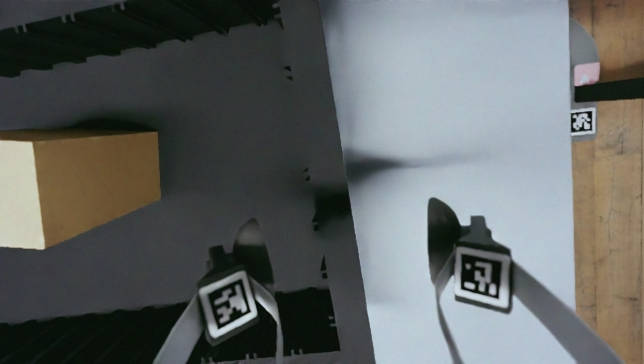

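execute_actions:
  actions:
    - {"r1":{"joints":{"lift_m":0.92}},"r2":{"base":{"translate_m":1.0}}}
  cameras: []

execute_actions:
  actions:
    - {"r1":{"joints":{"gripper_m":-0.03}},"r2":{"joints":{"head_pan_rad":1.5}}}
  cameras: []

execute_actions:
  actions:
    - {"r1":{"joints":{"lift_m":1.1}}}
  cameras: ["r1_nav_camera","r2_head_camera"]

Scene clock: 56.80 s.
r1.base_odometry: x=-0.968 y=-1.705 heading=-1.830 (m, m, rad; r1's odometry frame)
r1.turned_by_wheels: +0.000 (rad since the last result)
r1.turned_by_imu: +0.001 (rad since the last result)
r1.base_tilt: forward=-0.9 right=-0.5 (deg)
r1.lidar_m: 2.23 2.30 1.85 1.76 1.81 2.46 2.54 0.79 0.95 0.91 0.94 0.69
r1.head_depth_mm: 2667 - - 703 602 541 1152 / 2667 - 840 634 612 540 1147 / 2676 - - 700 609 537 1142 / 2644 2818 - 695 594 534 1140 / 2645 2815 819 642 603 533 1138 / 2675 2764 870 710 601 530 1129 / 2644 2719 863 708 597 528 1126
r1.base_status: not commanded
r1.joint_positions: lift_m=+0.920 arm_m=+0.270 wrist_yaw_rad=+0.001 wrist_pitch_rad=-1.495 wrist_roll_rad=+1.566 gripper_m=+0.080 head_pan_rad=-1.563 head_tilt_rad=-0.790
r1.joint_status: all done
r1.motor_effort: left_wheel=+1(2) right_wheel=-3(2) lift_m=+22(22) arm_m=+4(3) wrist_yaw_rad=-1(1) wrist_pitch_rad=-1(1) wrist_roll_rad=+2(1) gripper_m=-1(0) head_pan_rad=-2(2) head_tilt_rad=-5(5) (%)
r1.hand_pose: x=-0.0215 y=-0.4098 z=+0.8016 quat_wxyz=(+0.002, +0.002, -0.733, -0.680) (m; r1's base frame)
r1.wrist_depth_mm: 193 189 102 181 179 174 171 / 198 194 188 185 183 178 175 / 203 199 194 107 188 184 179 / 203 206 201 109 193 189 185 / 212 212 206 112 200 193 190 / 223 219 - 115 206 - 195 / 231 227 220 118 211 206 199
r2.base_odometry: x=-1.871 y=+1.658 heading=+1.140 (m, m, rad; r2's odometry frame)
r2.turned_by_wheels: +0.000 (rad since the last result)
r2.turned_by_imu: +0.000 (rad since the last result)
r2.base_tilt: forward=+0.5 right=+0.5 (deg)
r2.lidar_m: 2.31 2.32 2.16 1.87 1.88 2.19 2.47 2.46 0.79 0.78 0.72 2.66
r2.head_depth_mm: 2310 2632 2266 1830 1530 1315 1155 / 2249 2560 2306 1849 1544 1326 1164 / 2170 2459 2334 1883 1568 1341 1170 / 2108 2392 2375 1898 1581 1355 1184 / 2057 2315 2433 1924 1607 1366 1195 / 1994 2244 2405 1943 1614 1376 1197 / 1951 2198 2362 1967 1630 1394 1214
r2.base_status: done
r2.joint_positions: lift_m=+0.280 arm_m=+0.002 wrist_yaw_rad=+3.002 wrist_pitch_rad=-0.314 wrist_roll_rad=-0.016 gripper_m=+0.037 head_pan_rad=-0.007 head_tilt_rad=-0.692
r2.joint_status: not commanded
r2.motor_effort: left_wheel=+2(9) right_wheel=-1(5) lift_m=+24(24) arm_m=+0(0) wrist_yaw_rad=+1(1) wrist_pitch_rad=+8(8) wrist_roll_rad=+0(0) gripper_m=+0(1) head_pan_rad=+2(3) head_tilt_rad=-3(4) (%)
r2.hand_pose: x=+0.0117 y=+0.0867 z=+0.3169 quat_wxyz=(+0.159, +0.698, +0.063, +0.695) (m; r2's base frame)
r2.wrist_depth_mm: - - - - - - - / - - - - - - - / - - - - - - - / 795 842 870 876 913 891 896 / 648 640 - 688 715 701 708 / 557 550 - 552 582 562 565 / 464 484 - - 476 476 478
pictures: none
No camera images: the call's "cameras" was empty. Leave "cameras" out to get every camera's image.

Scene clock: 58.40 s.
r1.base_odometry: x=-0.968 y=-1.705 heading=-1.830 (m, m, rad; r1's odometry frame)
r1.turned_by_wheels: +0.000 (rad since the last result)
r1.turned_by_imu: +0.000 (rad since the last result)
r1.base_tilt: forward=-0.9 right=-0.4 (deg)
r1.lidar_m: 2.23 2.30 1.85 1.76 1.81 2.45 2.54 0.79 0.96 0.91 0.94 0.69
r1.head_depth_mm: 2678 - - 702 603 541 1151 / 2673 - - 638 612 539 1146 / 2658 - - 699 609 537 1143 / 2653 2799 - 697 594 535 1138 / 2673 2763 819 641 602 532 1137 / 2660 2770 869 710 600 531 1132 / 2638 2758 863 707 598 529 1123
r1.base_status: not commanded
r1.joint_positions: lift_m=+0.920 arm_m=+0.270 wrist_yaw_rad=+0.001 wrist_pitch_rad=-1.474 wrist_roll_rad=+1.566 gripper_m=-0.029 head_pan_rad=-1.563 head_tilt_rad=-0.790
r1.joint_status: all done
r1.motor_effort: left_wheel=+1(2) right_wheel=-2(2) lift_m=+22(22) arm_m=+3(4) wrist_yaw_rad=-1(1) wrist_pitch_rad=-7(8) wrist_roll_rad=+1(1) gripper_m=-27(100) head_pan_rad=-3(4) head_tilt_rad=-5(5) (%)
r1.hand_pose: x=-0.0215 y=-0.4153 z=+0.8016 quat_wxyz=(+0.002, +0.002, -0.740, -0.672) (m; r1's base frame)
r1.wrist_depth_mm: 196 191 185 100 177 173 168 / 201 196 191 102 183 177 173 / 205 202 195 105 187 183 177 / 191 209 202 107 192 187 182 / 197 216 209 110 194 192 186 / 229 221 215 114 113 197 192 / 236 230 223 118 207 205 197
r2.base_odometry: x=-1.871 y=+1.658 heading=+1.140 (m, m, rad; r2's odometry frame)
r2.turned_by_wheels: +0.000 (rad since the last result)
r2.turned_by_imu: +0.000 (rad since the last result)
r2.base_tilt: forward=+0.5 right=+0.6 (deg)
r2.lidar_m: 2.32 2.32 2.16 1.87 1.88 2.19 2.47 2.47 0.79 0.78 0.72 2.66
r2.head_depth_mm: 1953 2255 2295 1821 1531 1319 1155 / 1883 2133 2288 1849 1547 1327 1156 / 1819 2047 2250 1885 1560 1344 1168 / 1752 1964 2193 1901 1572 1355 1181 / 1684 1896 2159 1912 1604 1366 1194 / 1632 1827 2080 1959 1611 1388 - / 1573 1758 1984 1966 1639 - -
r2.base_status: not commanded
r2.joint_positions: lift_m=+0.280 arm_m=+0.002 wrist_yaw_rad=+3.002 wrist_pitch_rad=-0.314 wrist_roll_rad=-0.016 gripper_m=+0.037 head_pan_rad=+1.493 head_tilt_rad=-0.692
r2.joint_status: all done
r2.motor_effort: left_wheel=+1(1) right_wheel=-1(1) lift_m=+24(24) arm_m=+0(0) wrist_yaw_rad=+1(1) wrist_pitch_rad=+8(8) wrist_roll_rad=+1(1) gripper_m=+0(0) head_pan_rad=+3(36) head_tilt_rad=-4(5) (%)
r2.hand_pose: x=+0.0117 y=+0.0867 z=+0.3169 quat_wxyz=(+0.159, +0.698, +0.063, +0.695) (m; r2's base frame)
r2.wrist_depth_mm: - - - - - - - / - - - - - - - / - - - - - - - / 792 847 863 890 895 889 891 / 660 629 - 685 715 688 711 / 551 545 - 558 584 574 574 / 467 473 - - 475 473 475
pictures: none
No camera images: the call's "cameras" was empty. Leave "cameras" out to get every camera's image.

Scene clock: 61.43 s.
r1.base_odometry: x=-0.968 y=-1.705 heading=-1.830 (m, m, rad; r1's odometry frame)
r1.turned_by_wheels: +0.000 (rad since the last result)
r1.turned_by_imu: +0.001 (rad since the last result)
r1.base_tilt: forward=-0.9 right=-0.4 (deg)
r1.lidar_m: 2.23 2.29 1.85 1.76 1.80 2.46 2.54 0.79 0.95 0.91 0.94 0.69
r1.head_depth_mm: 2634 2787 846 691 614 540 1152 / 2605 2727 611 491 610 539 1150 / - 2704 733 486 609 537 1145 / - 2703 812 572 605 534 1136 / 2650 2811 767 475 604 533 1136 / 2663 2763 868 710 601 530 1125 / 2660 2743 862 707 598 528 1122
r1.base_status: not commanded
r1.joint_positions: lift_m=+1.100 arm_m=+0.270 wrist_yaw_rad=+0.001 wrist_pitch_rad=-1.510 wrist_roll_rad=+1.567 gripper_m=-0.026 head_pan_rad=-1.563 head_tilt_rad=-0.790
r1.joint_status: all done
r1.motor_effort: left_wheel=+2(2) right_wheel=-2(2) lift_m=+36(38) arm_m=+2(3) wrist_yaw_rad=-1(2) wrist_pitch_rad=+3(7) wrist_roll_rad=+2(2) gripper_m=-19(27) head_pan_rad=-3(3) head_tilt_rad=-5(6) (%)
r1.hand_pose: x=-0.0216 y=-0.4059 z=+0.9810 quat_wxyz=(+0.002, +0.002, -0.728, -0.686) (m; r1's base frame)
r1.wrist_depth_mm: 193 211 230 121 345 341 - / 290 290 248 124 351 348 - / 368 314 261 127 360 361 - / 311 336 275 130 371 370 - / 373 358 288 133 378 381 - / 374 383 311 136 - 390 - / 354 314 280 244 207 405 -
r2.base_odometry: x=-1.871 y=+1.658 heading=+1.140 (m, m, rad; r2's odometry frame)
r2.turned_by_wheels: +0.000 (rad since the last result)
r2.turned_by_imu: +0.000 (rad since the last result)
r2.base_tilt: forward=+0.6 right=+0.5 (deg)
r2.lidar_m: 2.32 2.32 2.16 1.87 1.88 2.19 2.46 2.47 0.79 0.78 0.72 2.66
r2.head_depth_mm: 1954 2248 2279 1830 1533 1318 1150 / 1889 2142 2292 1851 1543 1332 1166 / 1815 2047 2239 1868 1560 1343 1170 / 1752 1976 2213 1885 1582 1355 1190 / 1688 1907 2152 1916 1588 1366 1194 / 1637 1830 2089 1933 1610 1384 - / 1579 1760 1984 1970 1638 - -
r2.base_status: not commanded
r2.joint_positions: lift_m=+0.280 arm_m=+0.002 wrist_yaw_rad=+3.002 wrist_pitch_rad=-0.314 wrist_roll_rad=-0.016 gripper_m=+0.037 head_pan_rad=+1.493 head_tilt_rad=-0.692
r2.joint_status: not commanded
r2.motor_effort: left_wheel=+1(2) right_wheel=-1(1) lift_m=+23(24) arm_m=+0(0) wrist_yaw_rad=+1(1) wrist_pitch_rad=+8(8) wrist_roll_rad=+0(1) gripper_m=+0(0) head_pan_rad=+3(2) head_tilt_rad=-4(5) (%)
r2.hand_pose: x=+0.0117 y=+0.0867 z=+0.3169 quat_wxyz=(+0.159, +0.698, +0.063, +0.695) (m; r2's base frame)
r2.wrist_depth_mm: - - - - - - - / - - - - - - - / - - - - - - - / 809 847 873 871 891 919 912 / 651 659 - 682 729 683 695 / 554 561 - 561 589 563 564 / 467 487 - - 477 474 478
pictures: r1_nav_camera (sideways: a quarter turn counterclockwise sets it upright), r2_head_camera (sideways: a quarter turn clockwise sets it upright)
Images, in order (width x height): r1_nav_camera 672x504, r2_head_camera 896x504.

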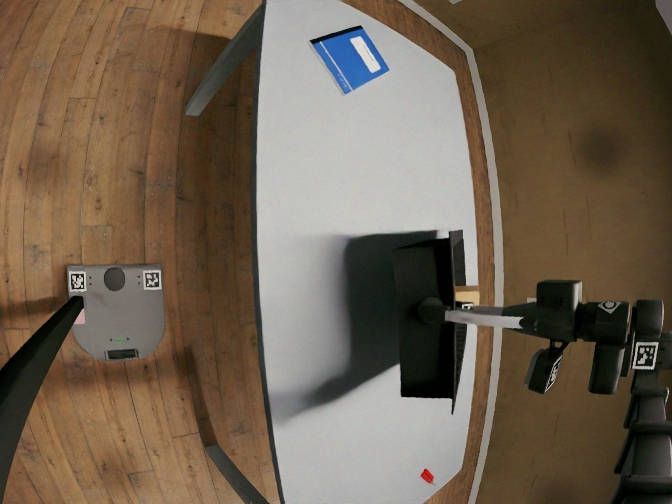

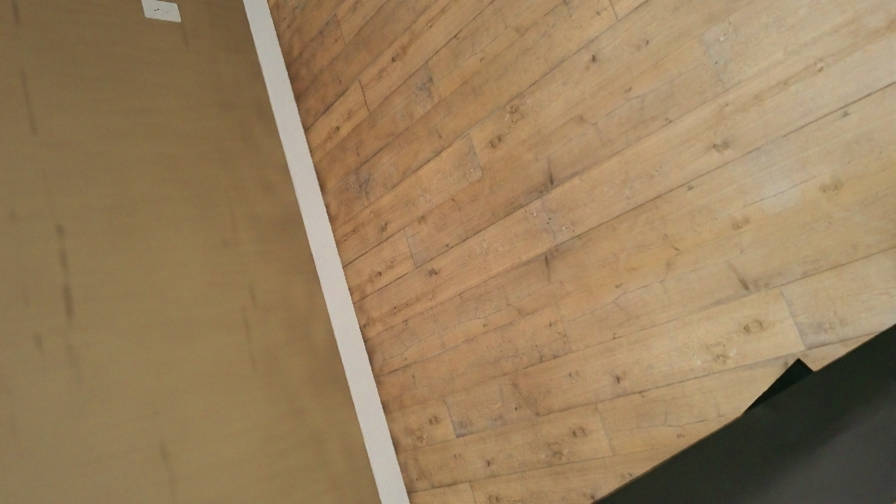

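execute_actions:
  actions:
    - {"r1":{"joints":{"arm_m":0.0}},"r2":{"base":{"rotate_rad":2.0},"joints":{"head_pan_rad":0.2}}}
  cameras: ["r2_head_camera"]

execute_actions:
  actions:
    - {"r1":{"base":{"rotate_rad":-2.77},"joints":{"head_pan_rad":-0.5,"head_tilt_rad":-0.6}}}
  cameras: ["r1_nav_camera"]

Scene clock: 64.87 s.
r1.base_odometry: x=-0.968 y=-1.705 heading=-1.830 (m, m, rad; r1's odometry frame)
r1.turned_by_wheels: +0.000 (rad since the last result)
r1.turned_by_imu: +0.001 (rad since the last result)
r1.base_tilt: forward=-1.0 right=-0.3 (deg)
r1.lidar_m: 2.23 2.30 1.85 1.76 1.80 2.45 2.54 0.79 0.95 0.91 0.94 0.69
r1.head_depth_mm: - - - - - 420 299 / - - - - - - 294 / - - - - - - 299 / 2659 2809 884 - - 406 293 / 2666 2800 877 - - 407 288 / 2664 2774 868 692 404 365 286 / 2653 2727 862 707 598 510 1110
r1.base_status: not commanded
r1.joint_positions: lift_m=+1.100 arm_m=+0.002 wrist_yaw_rad=+0.001 wrist_pitch_rad=-1.510 wrist_roll_rad=+1.567 gripper_m=-0.026 head_pan_rad=-1.563 head_tilt_rad=-0.790
r1.joint_status: all done
joint sent to its limit — the command would take r1.arm_m past its lower limit, so that joint was sent only as far as its limit.
r1.motor_effort: left_wheel=+2(2) right_wheel=-1(2) lift_m=+36(35) arm_m=-4(1) wrist_yaw_rad=-1(0) wrist_pitch_rad=+3(3) wrist_roll_rad=+1(1) gripper_m=-19(19) head_pan_rad=-3(3) head_tilt_rad=-6(5) (%)
r1.hand_pose: x=-0.0216 y=-0.1384 z=+0.9810 quat_wxyz=(+0.002, +0.002, -0.728, -0.686) (m; r1's base frame)
r1.wrist_depth_mm: 193 211 231 121 - - - / 288 290 249 124 - - - / 366 316 263 127 - - - / 311 335 274 131 - - - / 373 359 290 133 - - - / 371 383 313 136 - - - / 357 316 282 244 206 - -
r2.base_odometry: x=-1.871 y=+1.658 heading=+3.140 (m, m, rad; r2's odometry frame)
r2.turned_by_wheels: +2.000 (rad since the last result)
r2.turned_by_imu: +1.944 (rad since the last result)
r2.base_tilt: forward=+0.5 right=+0.5 (deg)
r2.lidar_m: 0.64 2.05 2.48 2.46 2.71 0.78 0.72 2.87 2.33 2.31 2.32 1.89
r2.head_depth_mm: 1586 1782 2039 1827 1533 1313 1151 / 1641 1848 2098 1848 1542 1328 1160 / 1694 1907 2061 1880 1525 1310 1175 / 1747 1985 765 1760 1515 1331 1183 / 1802 2062 2248 1908 1598 1364 1190 / 1873 2145 2391 1943 1614 1381 1203 / 1945 2227 2472 1983 1630 1397 1212
r2.base_status: done
r2.joint_positions: lift_m=+0.280 arm_m=+0.002 wrist_yaw_rad=+3.002 wrist_pitch_rad=-0.314 wrist_roll_rad=-0.016 gripper_m=+0.037 head_pan_rad=+0.207 head_tilt_rad=-0.692
r2.joint_status: all done
r2.motor_effort: left_wheel=-1(7) right_wheel=+1(10) lift_m=+24(24) arm_m=+0(0) wrist_yaw_rad=+1(1) wrist_pitch_rad=+8(8) wrist_roll_rad=+1(0) gripper_m=+0(0) head_pan_rad=-3(34) head_tilt_rad=-4(4) (%)
r2.hand_pose: x=+0.0117 y=+0.0867 z=+0.3169 quat_wxyz=(+0.159, +0.698, +0.063, +0.695) (m; r2's base frame)
r2.wrist_depth_mm: - - - - - - - / - - - - - - - / - - - - - - - / 850 857 873 871 880 890 901 / 690 670 - 685 722 681 690 / 547 547 - 556 584 565 576 / 467 487 - - 466 474 480
pictures: r2_head_camera (sideways: a quarter turn clockwise sets it upright)
Images, in order (width x height): r2_head_camera 896x504.

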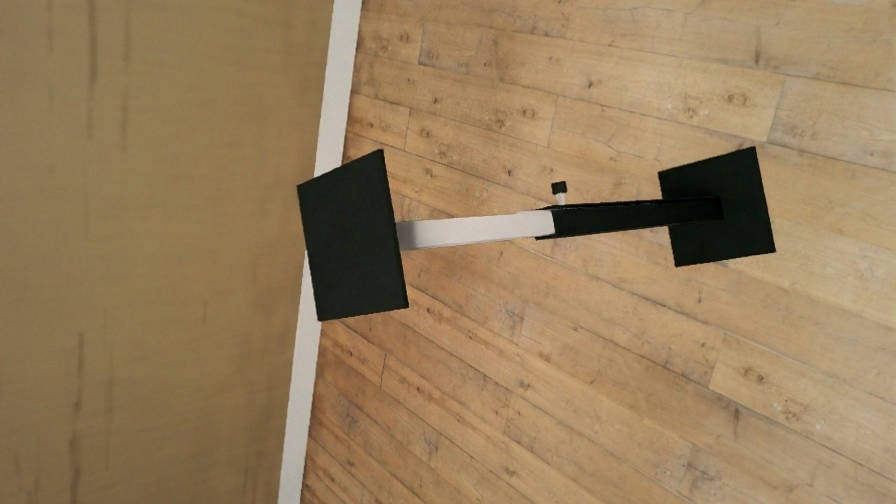

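Scene clock: 70.53 s.
r1.base_odometry: x=-0.968 y=-1.705 heading=+1.683 (m, m, rad; r1's odometry frame)
r1.turned_by_wheels: -2.770 (rad since the last result)
r1.turned_by_imu: -2.728 (rad since the last result)
r1.base_tilt: forward=-0.9 right=-0.4 (deg)
r1.lidar_m: 0.79 1.00 0.91 0.92 0.70 0.69 2.25 1.94 1.77 1.76 2.20 4.36
r1.head_depth_mm: 3586 3643 3113 2252 1764 1450 1228 / - - 3058 2241 1752 1446 1229 / - - 3067 2214 1745 1436 1222 / - - 3030 2205 1739 1429 1217 / - - 3009 2194 1734 1430 1216 / - - 2846 2187 1720 1427 1214 / - 2469 2960 2177 1712 1382 1203
r1.base_status: done
r1.joint_positions: lift_m=+1.100 arm_m=+0.002 wrist_yaw_rad=-0.002 wrist_pitch_rad=-1.498 wrist_roll_rad=+1.575 gripper_m=-0.026 head_pan_rad=-0.507 head_tilt_rad=-0.605
r1.joint_status: all done
r1.motor_effort: left_wheel=+2(7) right_wheel=-2(10) lift_m=+28(35) arm_m=-1(5) wrist_yaw_rad=+2(10) wrist_pitch_rad=+0(12) wrist_roll_rad=-2(9) gripper_m=-11(23) head_pan_rad=+3(45) head_tilt_rad=+2(23) (%)
r1.hand_pose: x=-0.0215 y=-0.1413 z=+0.9813 quat_wxyz=(-0.002, -0.003, -0.732, -0.681) (m; r1's base frame)
r1.wrist_depth_mm: - - - - - - - / - - - - - - - / - - - - - - - / - - - - - - - / - - - - - - - / - - - - - - - / - - - - - - -
r2.base_odometry: x=-1.871 y=+1.658 heading=+3.140 (m, m, rad; r2's odometry frame)
r2.turned_by_wheels: +0.000 (rad since the last result)
r2.turned_by_imu: -0.001 (rad since the last result)
r2.base_tilt: forward=+0.5 right=+0.6 (deg)
r2.lidar_m: 0.64 2.06 2.48 2.47 2.71 0.78 0.72 2.87 2.33 2.31 2.32 1.89
r2.head_depth_mm: 1593 1785 2028 1823 1533 1311 1151 / 1639 1866 2110 1852 1548 1328 1169 / 1691 1933 2045 1863 1526 1312 1174 / 1751 2009 769 1749 1523 1330 1182 / 1802 2070 2272 1920 1610 1370 1192 / 1876 2162 2372 1963 1603 1372 1202 / 1935 2255 2493 1978 1627 1393 1215
r2.base_status: not commanded
r2.joint_positions: lift_m=+0.280 arm_m=+0.002 wrist_yaw_rad=+3.002 wrist_pitch_rad=-0.314 wrist_roll_rad=-0.016 gripper_m=+0.037 head_pan_rad=+0.207 head_tilt_rad=-0.692
r2.joint_status: not commanded
r2.motor_effort: left_wheel=-1(1) right_wheel=+1(2) lift_m=+24(24) arm_m=+0(0) wrist_yaw_rad=+1(1) wrist_pitch_rad=+8(8) wrist_roll_rad=+0(0) gripper_m=+0(0) head_pan_rad=-2(2) head_tilt_rad=-4(4) (%)
r2.hand_pose: x=+0.0117 y=+0.0867 z=+0.3169 quat_wxyz=(+0.159, +0.698, +0.063, +0.695) (m; r2's base frame)
r2.wrist_depth_mm: - - - - - - - / - - - - - - - / - - - - - - - / 863 868 865 900 909 893 901 / 683 658 - 696 712 696 706 / 555 552 - 552 584 564 554 / 464 481 - - 468 473 477
pictures: r1_nav_camera (sideways: a quarter turn counterclockwise sets it upright)
Images, in order (width x height): r1_nav_camera 672x504.

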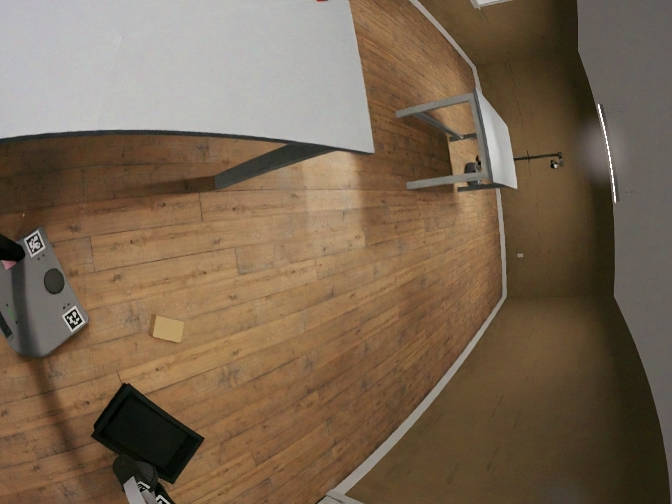

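execute_actions:
  actions:
    - {"r1":{"joints":{"head_pan_rad":-1.0,"head_tilt_rad":-1.2,"gripper_m":0.08,"lift_m":0.6}}}
  cameras: ["r1_nav_camera","r1_head_camera"]

Scene clock: 76.07 s.
r1.base_odometry: x=-0.968 y=-1.705 heading=+1.683 (m, m, rad; r1's odometry frame)
r1.turned_by_wheels: +0.000 (rad since the last result)
r1.turned_by_imu: +0.001 (rad since the last result)
r1.base_tilt: forward=-0.9 right=-0.4 (deg)
r1.lidar_m: 0.79 1.00 0.91 0.92 0.70 0.69 2.25 1.95 1.77 1.76 2.19 4.36
r1.head_depth_mm: 1781 1623 1493 1371 1280 - 1115 / 1766 1612 1483 1353 1291 - - / 1762 1603 1475 1365 1292 - - / 1752 1595 1470 1347 1268 - - / 1744 1586 1455 1346 1257 1187 1092 / 1729 1586 1452 1351 1258 1178 1103 / 1718 1574 1447 1341 1252 1168 1099
r1.base_status: not commanded
r1.joint_positions: lift_m=+0.600 arm_m=+0.002 wrist_yaw_rad=-0.002 wrist_pitch_rad=-1.498 wrist_roll_rad=+1.575 gripper_m=+0.080 head_pan_rad=-0.993 head_tilt_rad=-1.185
r1.joint_status: all done
r1.motor_effort: left_wheel=+2(2) right_wheel=-2(2) lift_m=+22(22) arm_m=-1(2) wrist_yaw_rad=+2(3) wrist_pitch_rad=+0(0) wrist_roll_rad=-2(2) gripper_m=+0(91) head_pan_rad=-3(32) head_tilt_rad=-8(44) (%)
r1.hand_pose: x=-0.0215 y=-0.1413 z=+0.4816 quat_wxyz=(-0.002, -0.003, -0.732, -0.681) (m; r1's base frame)
r1.wrist_depth_mm: 641 623 613 604 - - 565 / 611 634 635 617 - - 567 / 683 660 654 633 - - 585 / 691 676 660 653 - 626 598 / 717 705 683 674 657 635 620 / 748 733 - 685 672 - 638 / 772 745 666 698 691 672 650
r2.base_odometry: x=-1.871 y=+1.658 heading=+3.140 (m, m, rad; r2's odometry frame)
r2.turned_by_wheels: +0.000 (rad since the last result)
r2.turned_by_imu: -0.001 (rad since the last result)
r2.base_tilt: forward=+0.6 right=+0.6 (deg)
r2.lidar_m: 0.64 2.06 2.48 2.47 2.71 0.78 0.72 2.88 2.33 2.31 2.33 1.89
r2.head_depth_mm: 1594 1803 2039 1829 1528 1311 1157 / 1648 1847 2088 1850 1549 1328 1161 / 1685 1927 2044 1886 1533 1306 1173 / 1746 2001 766 1756 1521 1324 1182 / 1805 2070 2257 1938 1607 1371 1196 / 1877 2162 2347 1959 1616 1376 1201 / 1932 2243 2467 1980 1626 1387 1205
r2.base_status: not commanded
r2.joint_positions: lift_m=+0.280 arm_m=+0.002 wrist_yaw_rad=+3.002 wrist_pitch_rad=-0.314 wrist_roll_rad=-0.016 gripper_m=+0.037 head_pan_rad=+0.207 head_tilt_rad=-0.692
r2.joint_status: not commanded
r2.motor_effort: left_wheel=-1(0) right_wheel=+1(2) lift_m=+24(24) arm_m=+0(0) wrist_yaw_rad=+1(1) wrist_pitch_rad=+8(8) wrist_roll_rad=+1(0) gripper_m=+0(0) head_pan_rad=-3(2) head_tilt_rad=-3(4) (%)
r2.hand_pose: x=+0.0117 y=+0.0867 z=+0.3169 quat_wxyz=(+0.159, +0.698, +0.063, +0.695) (m; r2's base frame)
r2.wrist_depth_mm: - - - - - - - / - - - - - - - / - - - - - - - / 839 883 870 890 909 920 894 / 653 678 - 675 734 701 692 / 542 548 - 555 569 568 563 / 472 484 - - 477 477 474
pictures: r1_head_camera (sideways: a quarter turn clockwise sets it upright), r1_nav_camera (sideways: a quarter turn counterclockwise sets it upright)
Images, in order (width x height): r1_head_camera 896x504, r1_nav_camera 672x504.

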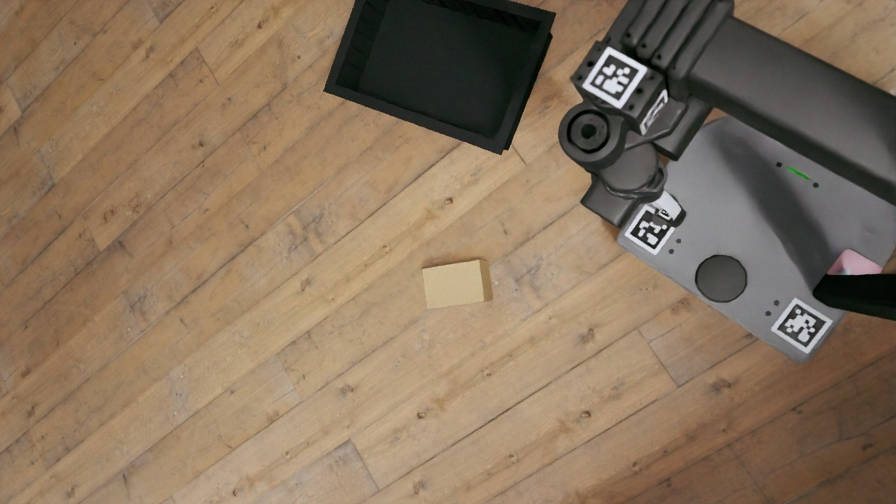

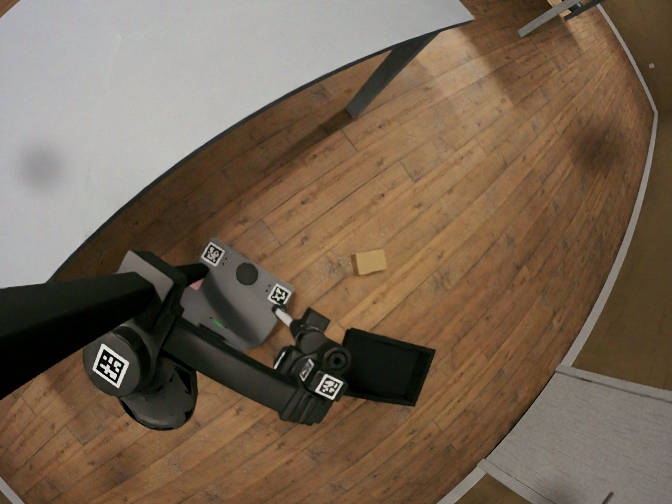

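execute_actions:
  actions:
    - {"r1":{"base":{"translate_m":0.32},"joints":{"arm_m":0.28,"wrist_roll_rad":0.55,"lift_m":0.35,"gripper_m":0.12}}}
  cameras: ["r1_wrist_camera"]

Scene clock: 80.40 s.
r1.base_odometry: x=-1.003 y=-1.387 heading=+1.684 (m, m, rad; r1's odometry frame)
r1.turned_by_wheels: +0.000 (rad since the last result)
r1.turned_by_imu: +0.040 (rad since the last result)
r1.base_tilt: forward=-1.0 right=-0.3 (deg)
r1.lidar_m: 0.48 0.87 0.80 0.81 1.03 0.94 2.55 2.03 1.85 1.88 2.40 2.24
r1.head_depth_mm: 1767 1611 1480 1419 1264 1193 1118 / 1754 1610 1475 1379 1258 1184 1126 / 1745 1594 1473 1358 1247 - - / 1740 1586 1463 1351 1265 - - / 1736 1574 1466 1349 1259 1188 1097 / 1719 1576 1451 1347 1251 1175 1102 / 1710 1568 1443 1344 1238 1169 437
r1.base_status: done
r1.joint_positions: lift_m=+0.350 arm_m=+0.280 wrist_yaw_rad=-0.002 wrist_pitch_rad=-1.498 wrist_roll_rad=+0.555 gripper_m=+0.120 head_pan_rad=-0.997 head_tilt_rad=-1.187
r1.joint_status: all done
r1.motor_effort: left_wheel=+9(14) right_wheel=-2(7) lift_m=+22(24) arm_m=+3(6) wrist_yaw_rad=+3(3) wrist_pitch_rad=+0(0) wrist_roll_rad=-2(3) gripper_m=+0(94) head_pan_rad=-1(3) head_tilt_rad=-7(9) (%)
r1.hand_pose: x=-0.0216 y=-0.4190 z=+0.2316 quat_wxyz=(+0.356, +0.331, -0.640, -0.596) (m; r1's base frame)
r1.wrist_depth_mm: 390 384 379 374 368 362 356 / 397 391 384 379 376 368 365 / 403 395 390 386 378 377 369 / 411 404 398 349 329 381 375 / 416 415 406 396 333 387 381 / 424 422 414 404 397 397 384 / 436 432 419 415 410 402 -
r2.base_odometry: x=-1.871 y=+1.658 heading=+3.140 (m, m, rad; r2's odometry frame)
r2.turned_by_wheels: +0.000 (rad since the last result)
r2.turned_by_imu: +0.000 (rad since the last result)
r2.base_tilt: forward=+0.5 right=+0.6 (deg)
r2.lidar_m: 0.63 2.06 2.48 2.47 2.70 0.78 0.72 2.87 2.33 2.32 2.32 1.88
r2.head_depth_mm: 1594 1787 2037 1826 1530 1318 1154 / 1645 1884 2091 1842 1547 1330 1163 / 1700 1932 2047 1885 1529 1311 1174 / 1762 1994 767 1751 1519 1330 1181 / 1796 2045 2270 1918 1600 1370 1194 / 1876 2155 2350 1947 1622 1381 1205 / 1945 2228 2456 1969 1631 1394 1206
r2.base_status: not commanded
r2.joint_positions: lift_m=+0.280 arm_m=+0.002 wrist_yaw_rad=+3.002 wrist_pitch_rad=-0.314 wrist_roll_rad=-0.016 gripper_m=+0.037 head_pan_rad=+0.207 head_tilt_rad=-0.692
r2.joint_status: not commanded
r2.motor_effort: left_wheel=-1(1) right_wheel=+1(1) lift_m=+24(24) arm_m=+0(0) wrist_yaw_rad=+1(1) wrist_pitch_rad=+8(8) wrist_roll_rad=+0(0) gripper_m=+0(0) head_pan_rad=-2(3) head_tilt_rad=-5(4) (%)
r2.hand_pose: x=+0.0117 y=+0.0867 z=+0.3169 quat_wxyz=(+0.159, +0.698, +0.063, +0.695) (m; r2's base frame)
r2.wrist_depth_mm: - - - - - - - / - - - - - - - / - - - - - - - / 842 893 847 877 883 911 893 / 665 671 - 676 727 705 675 / 547 550 - 552 581 566 564 / 473 487 - - 473 481 479
pictures: r1_wrist_camera
Images, in order (width x height): r1_wrist_camera 644x364.

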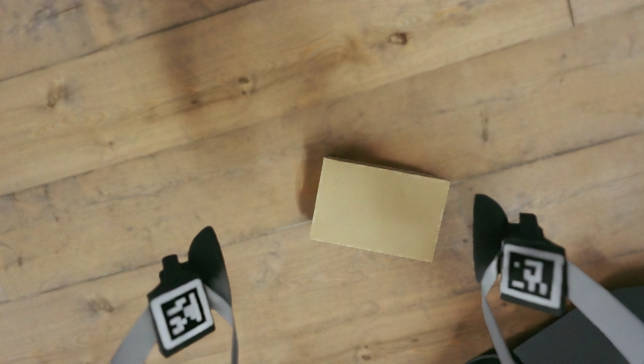

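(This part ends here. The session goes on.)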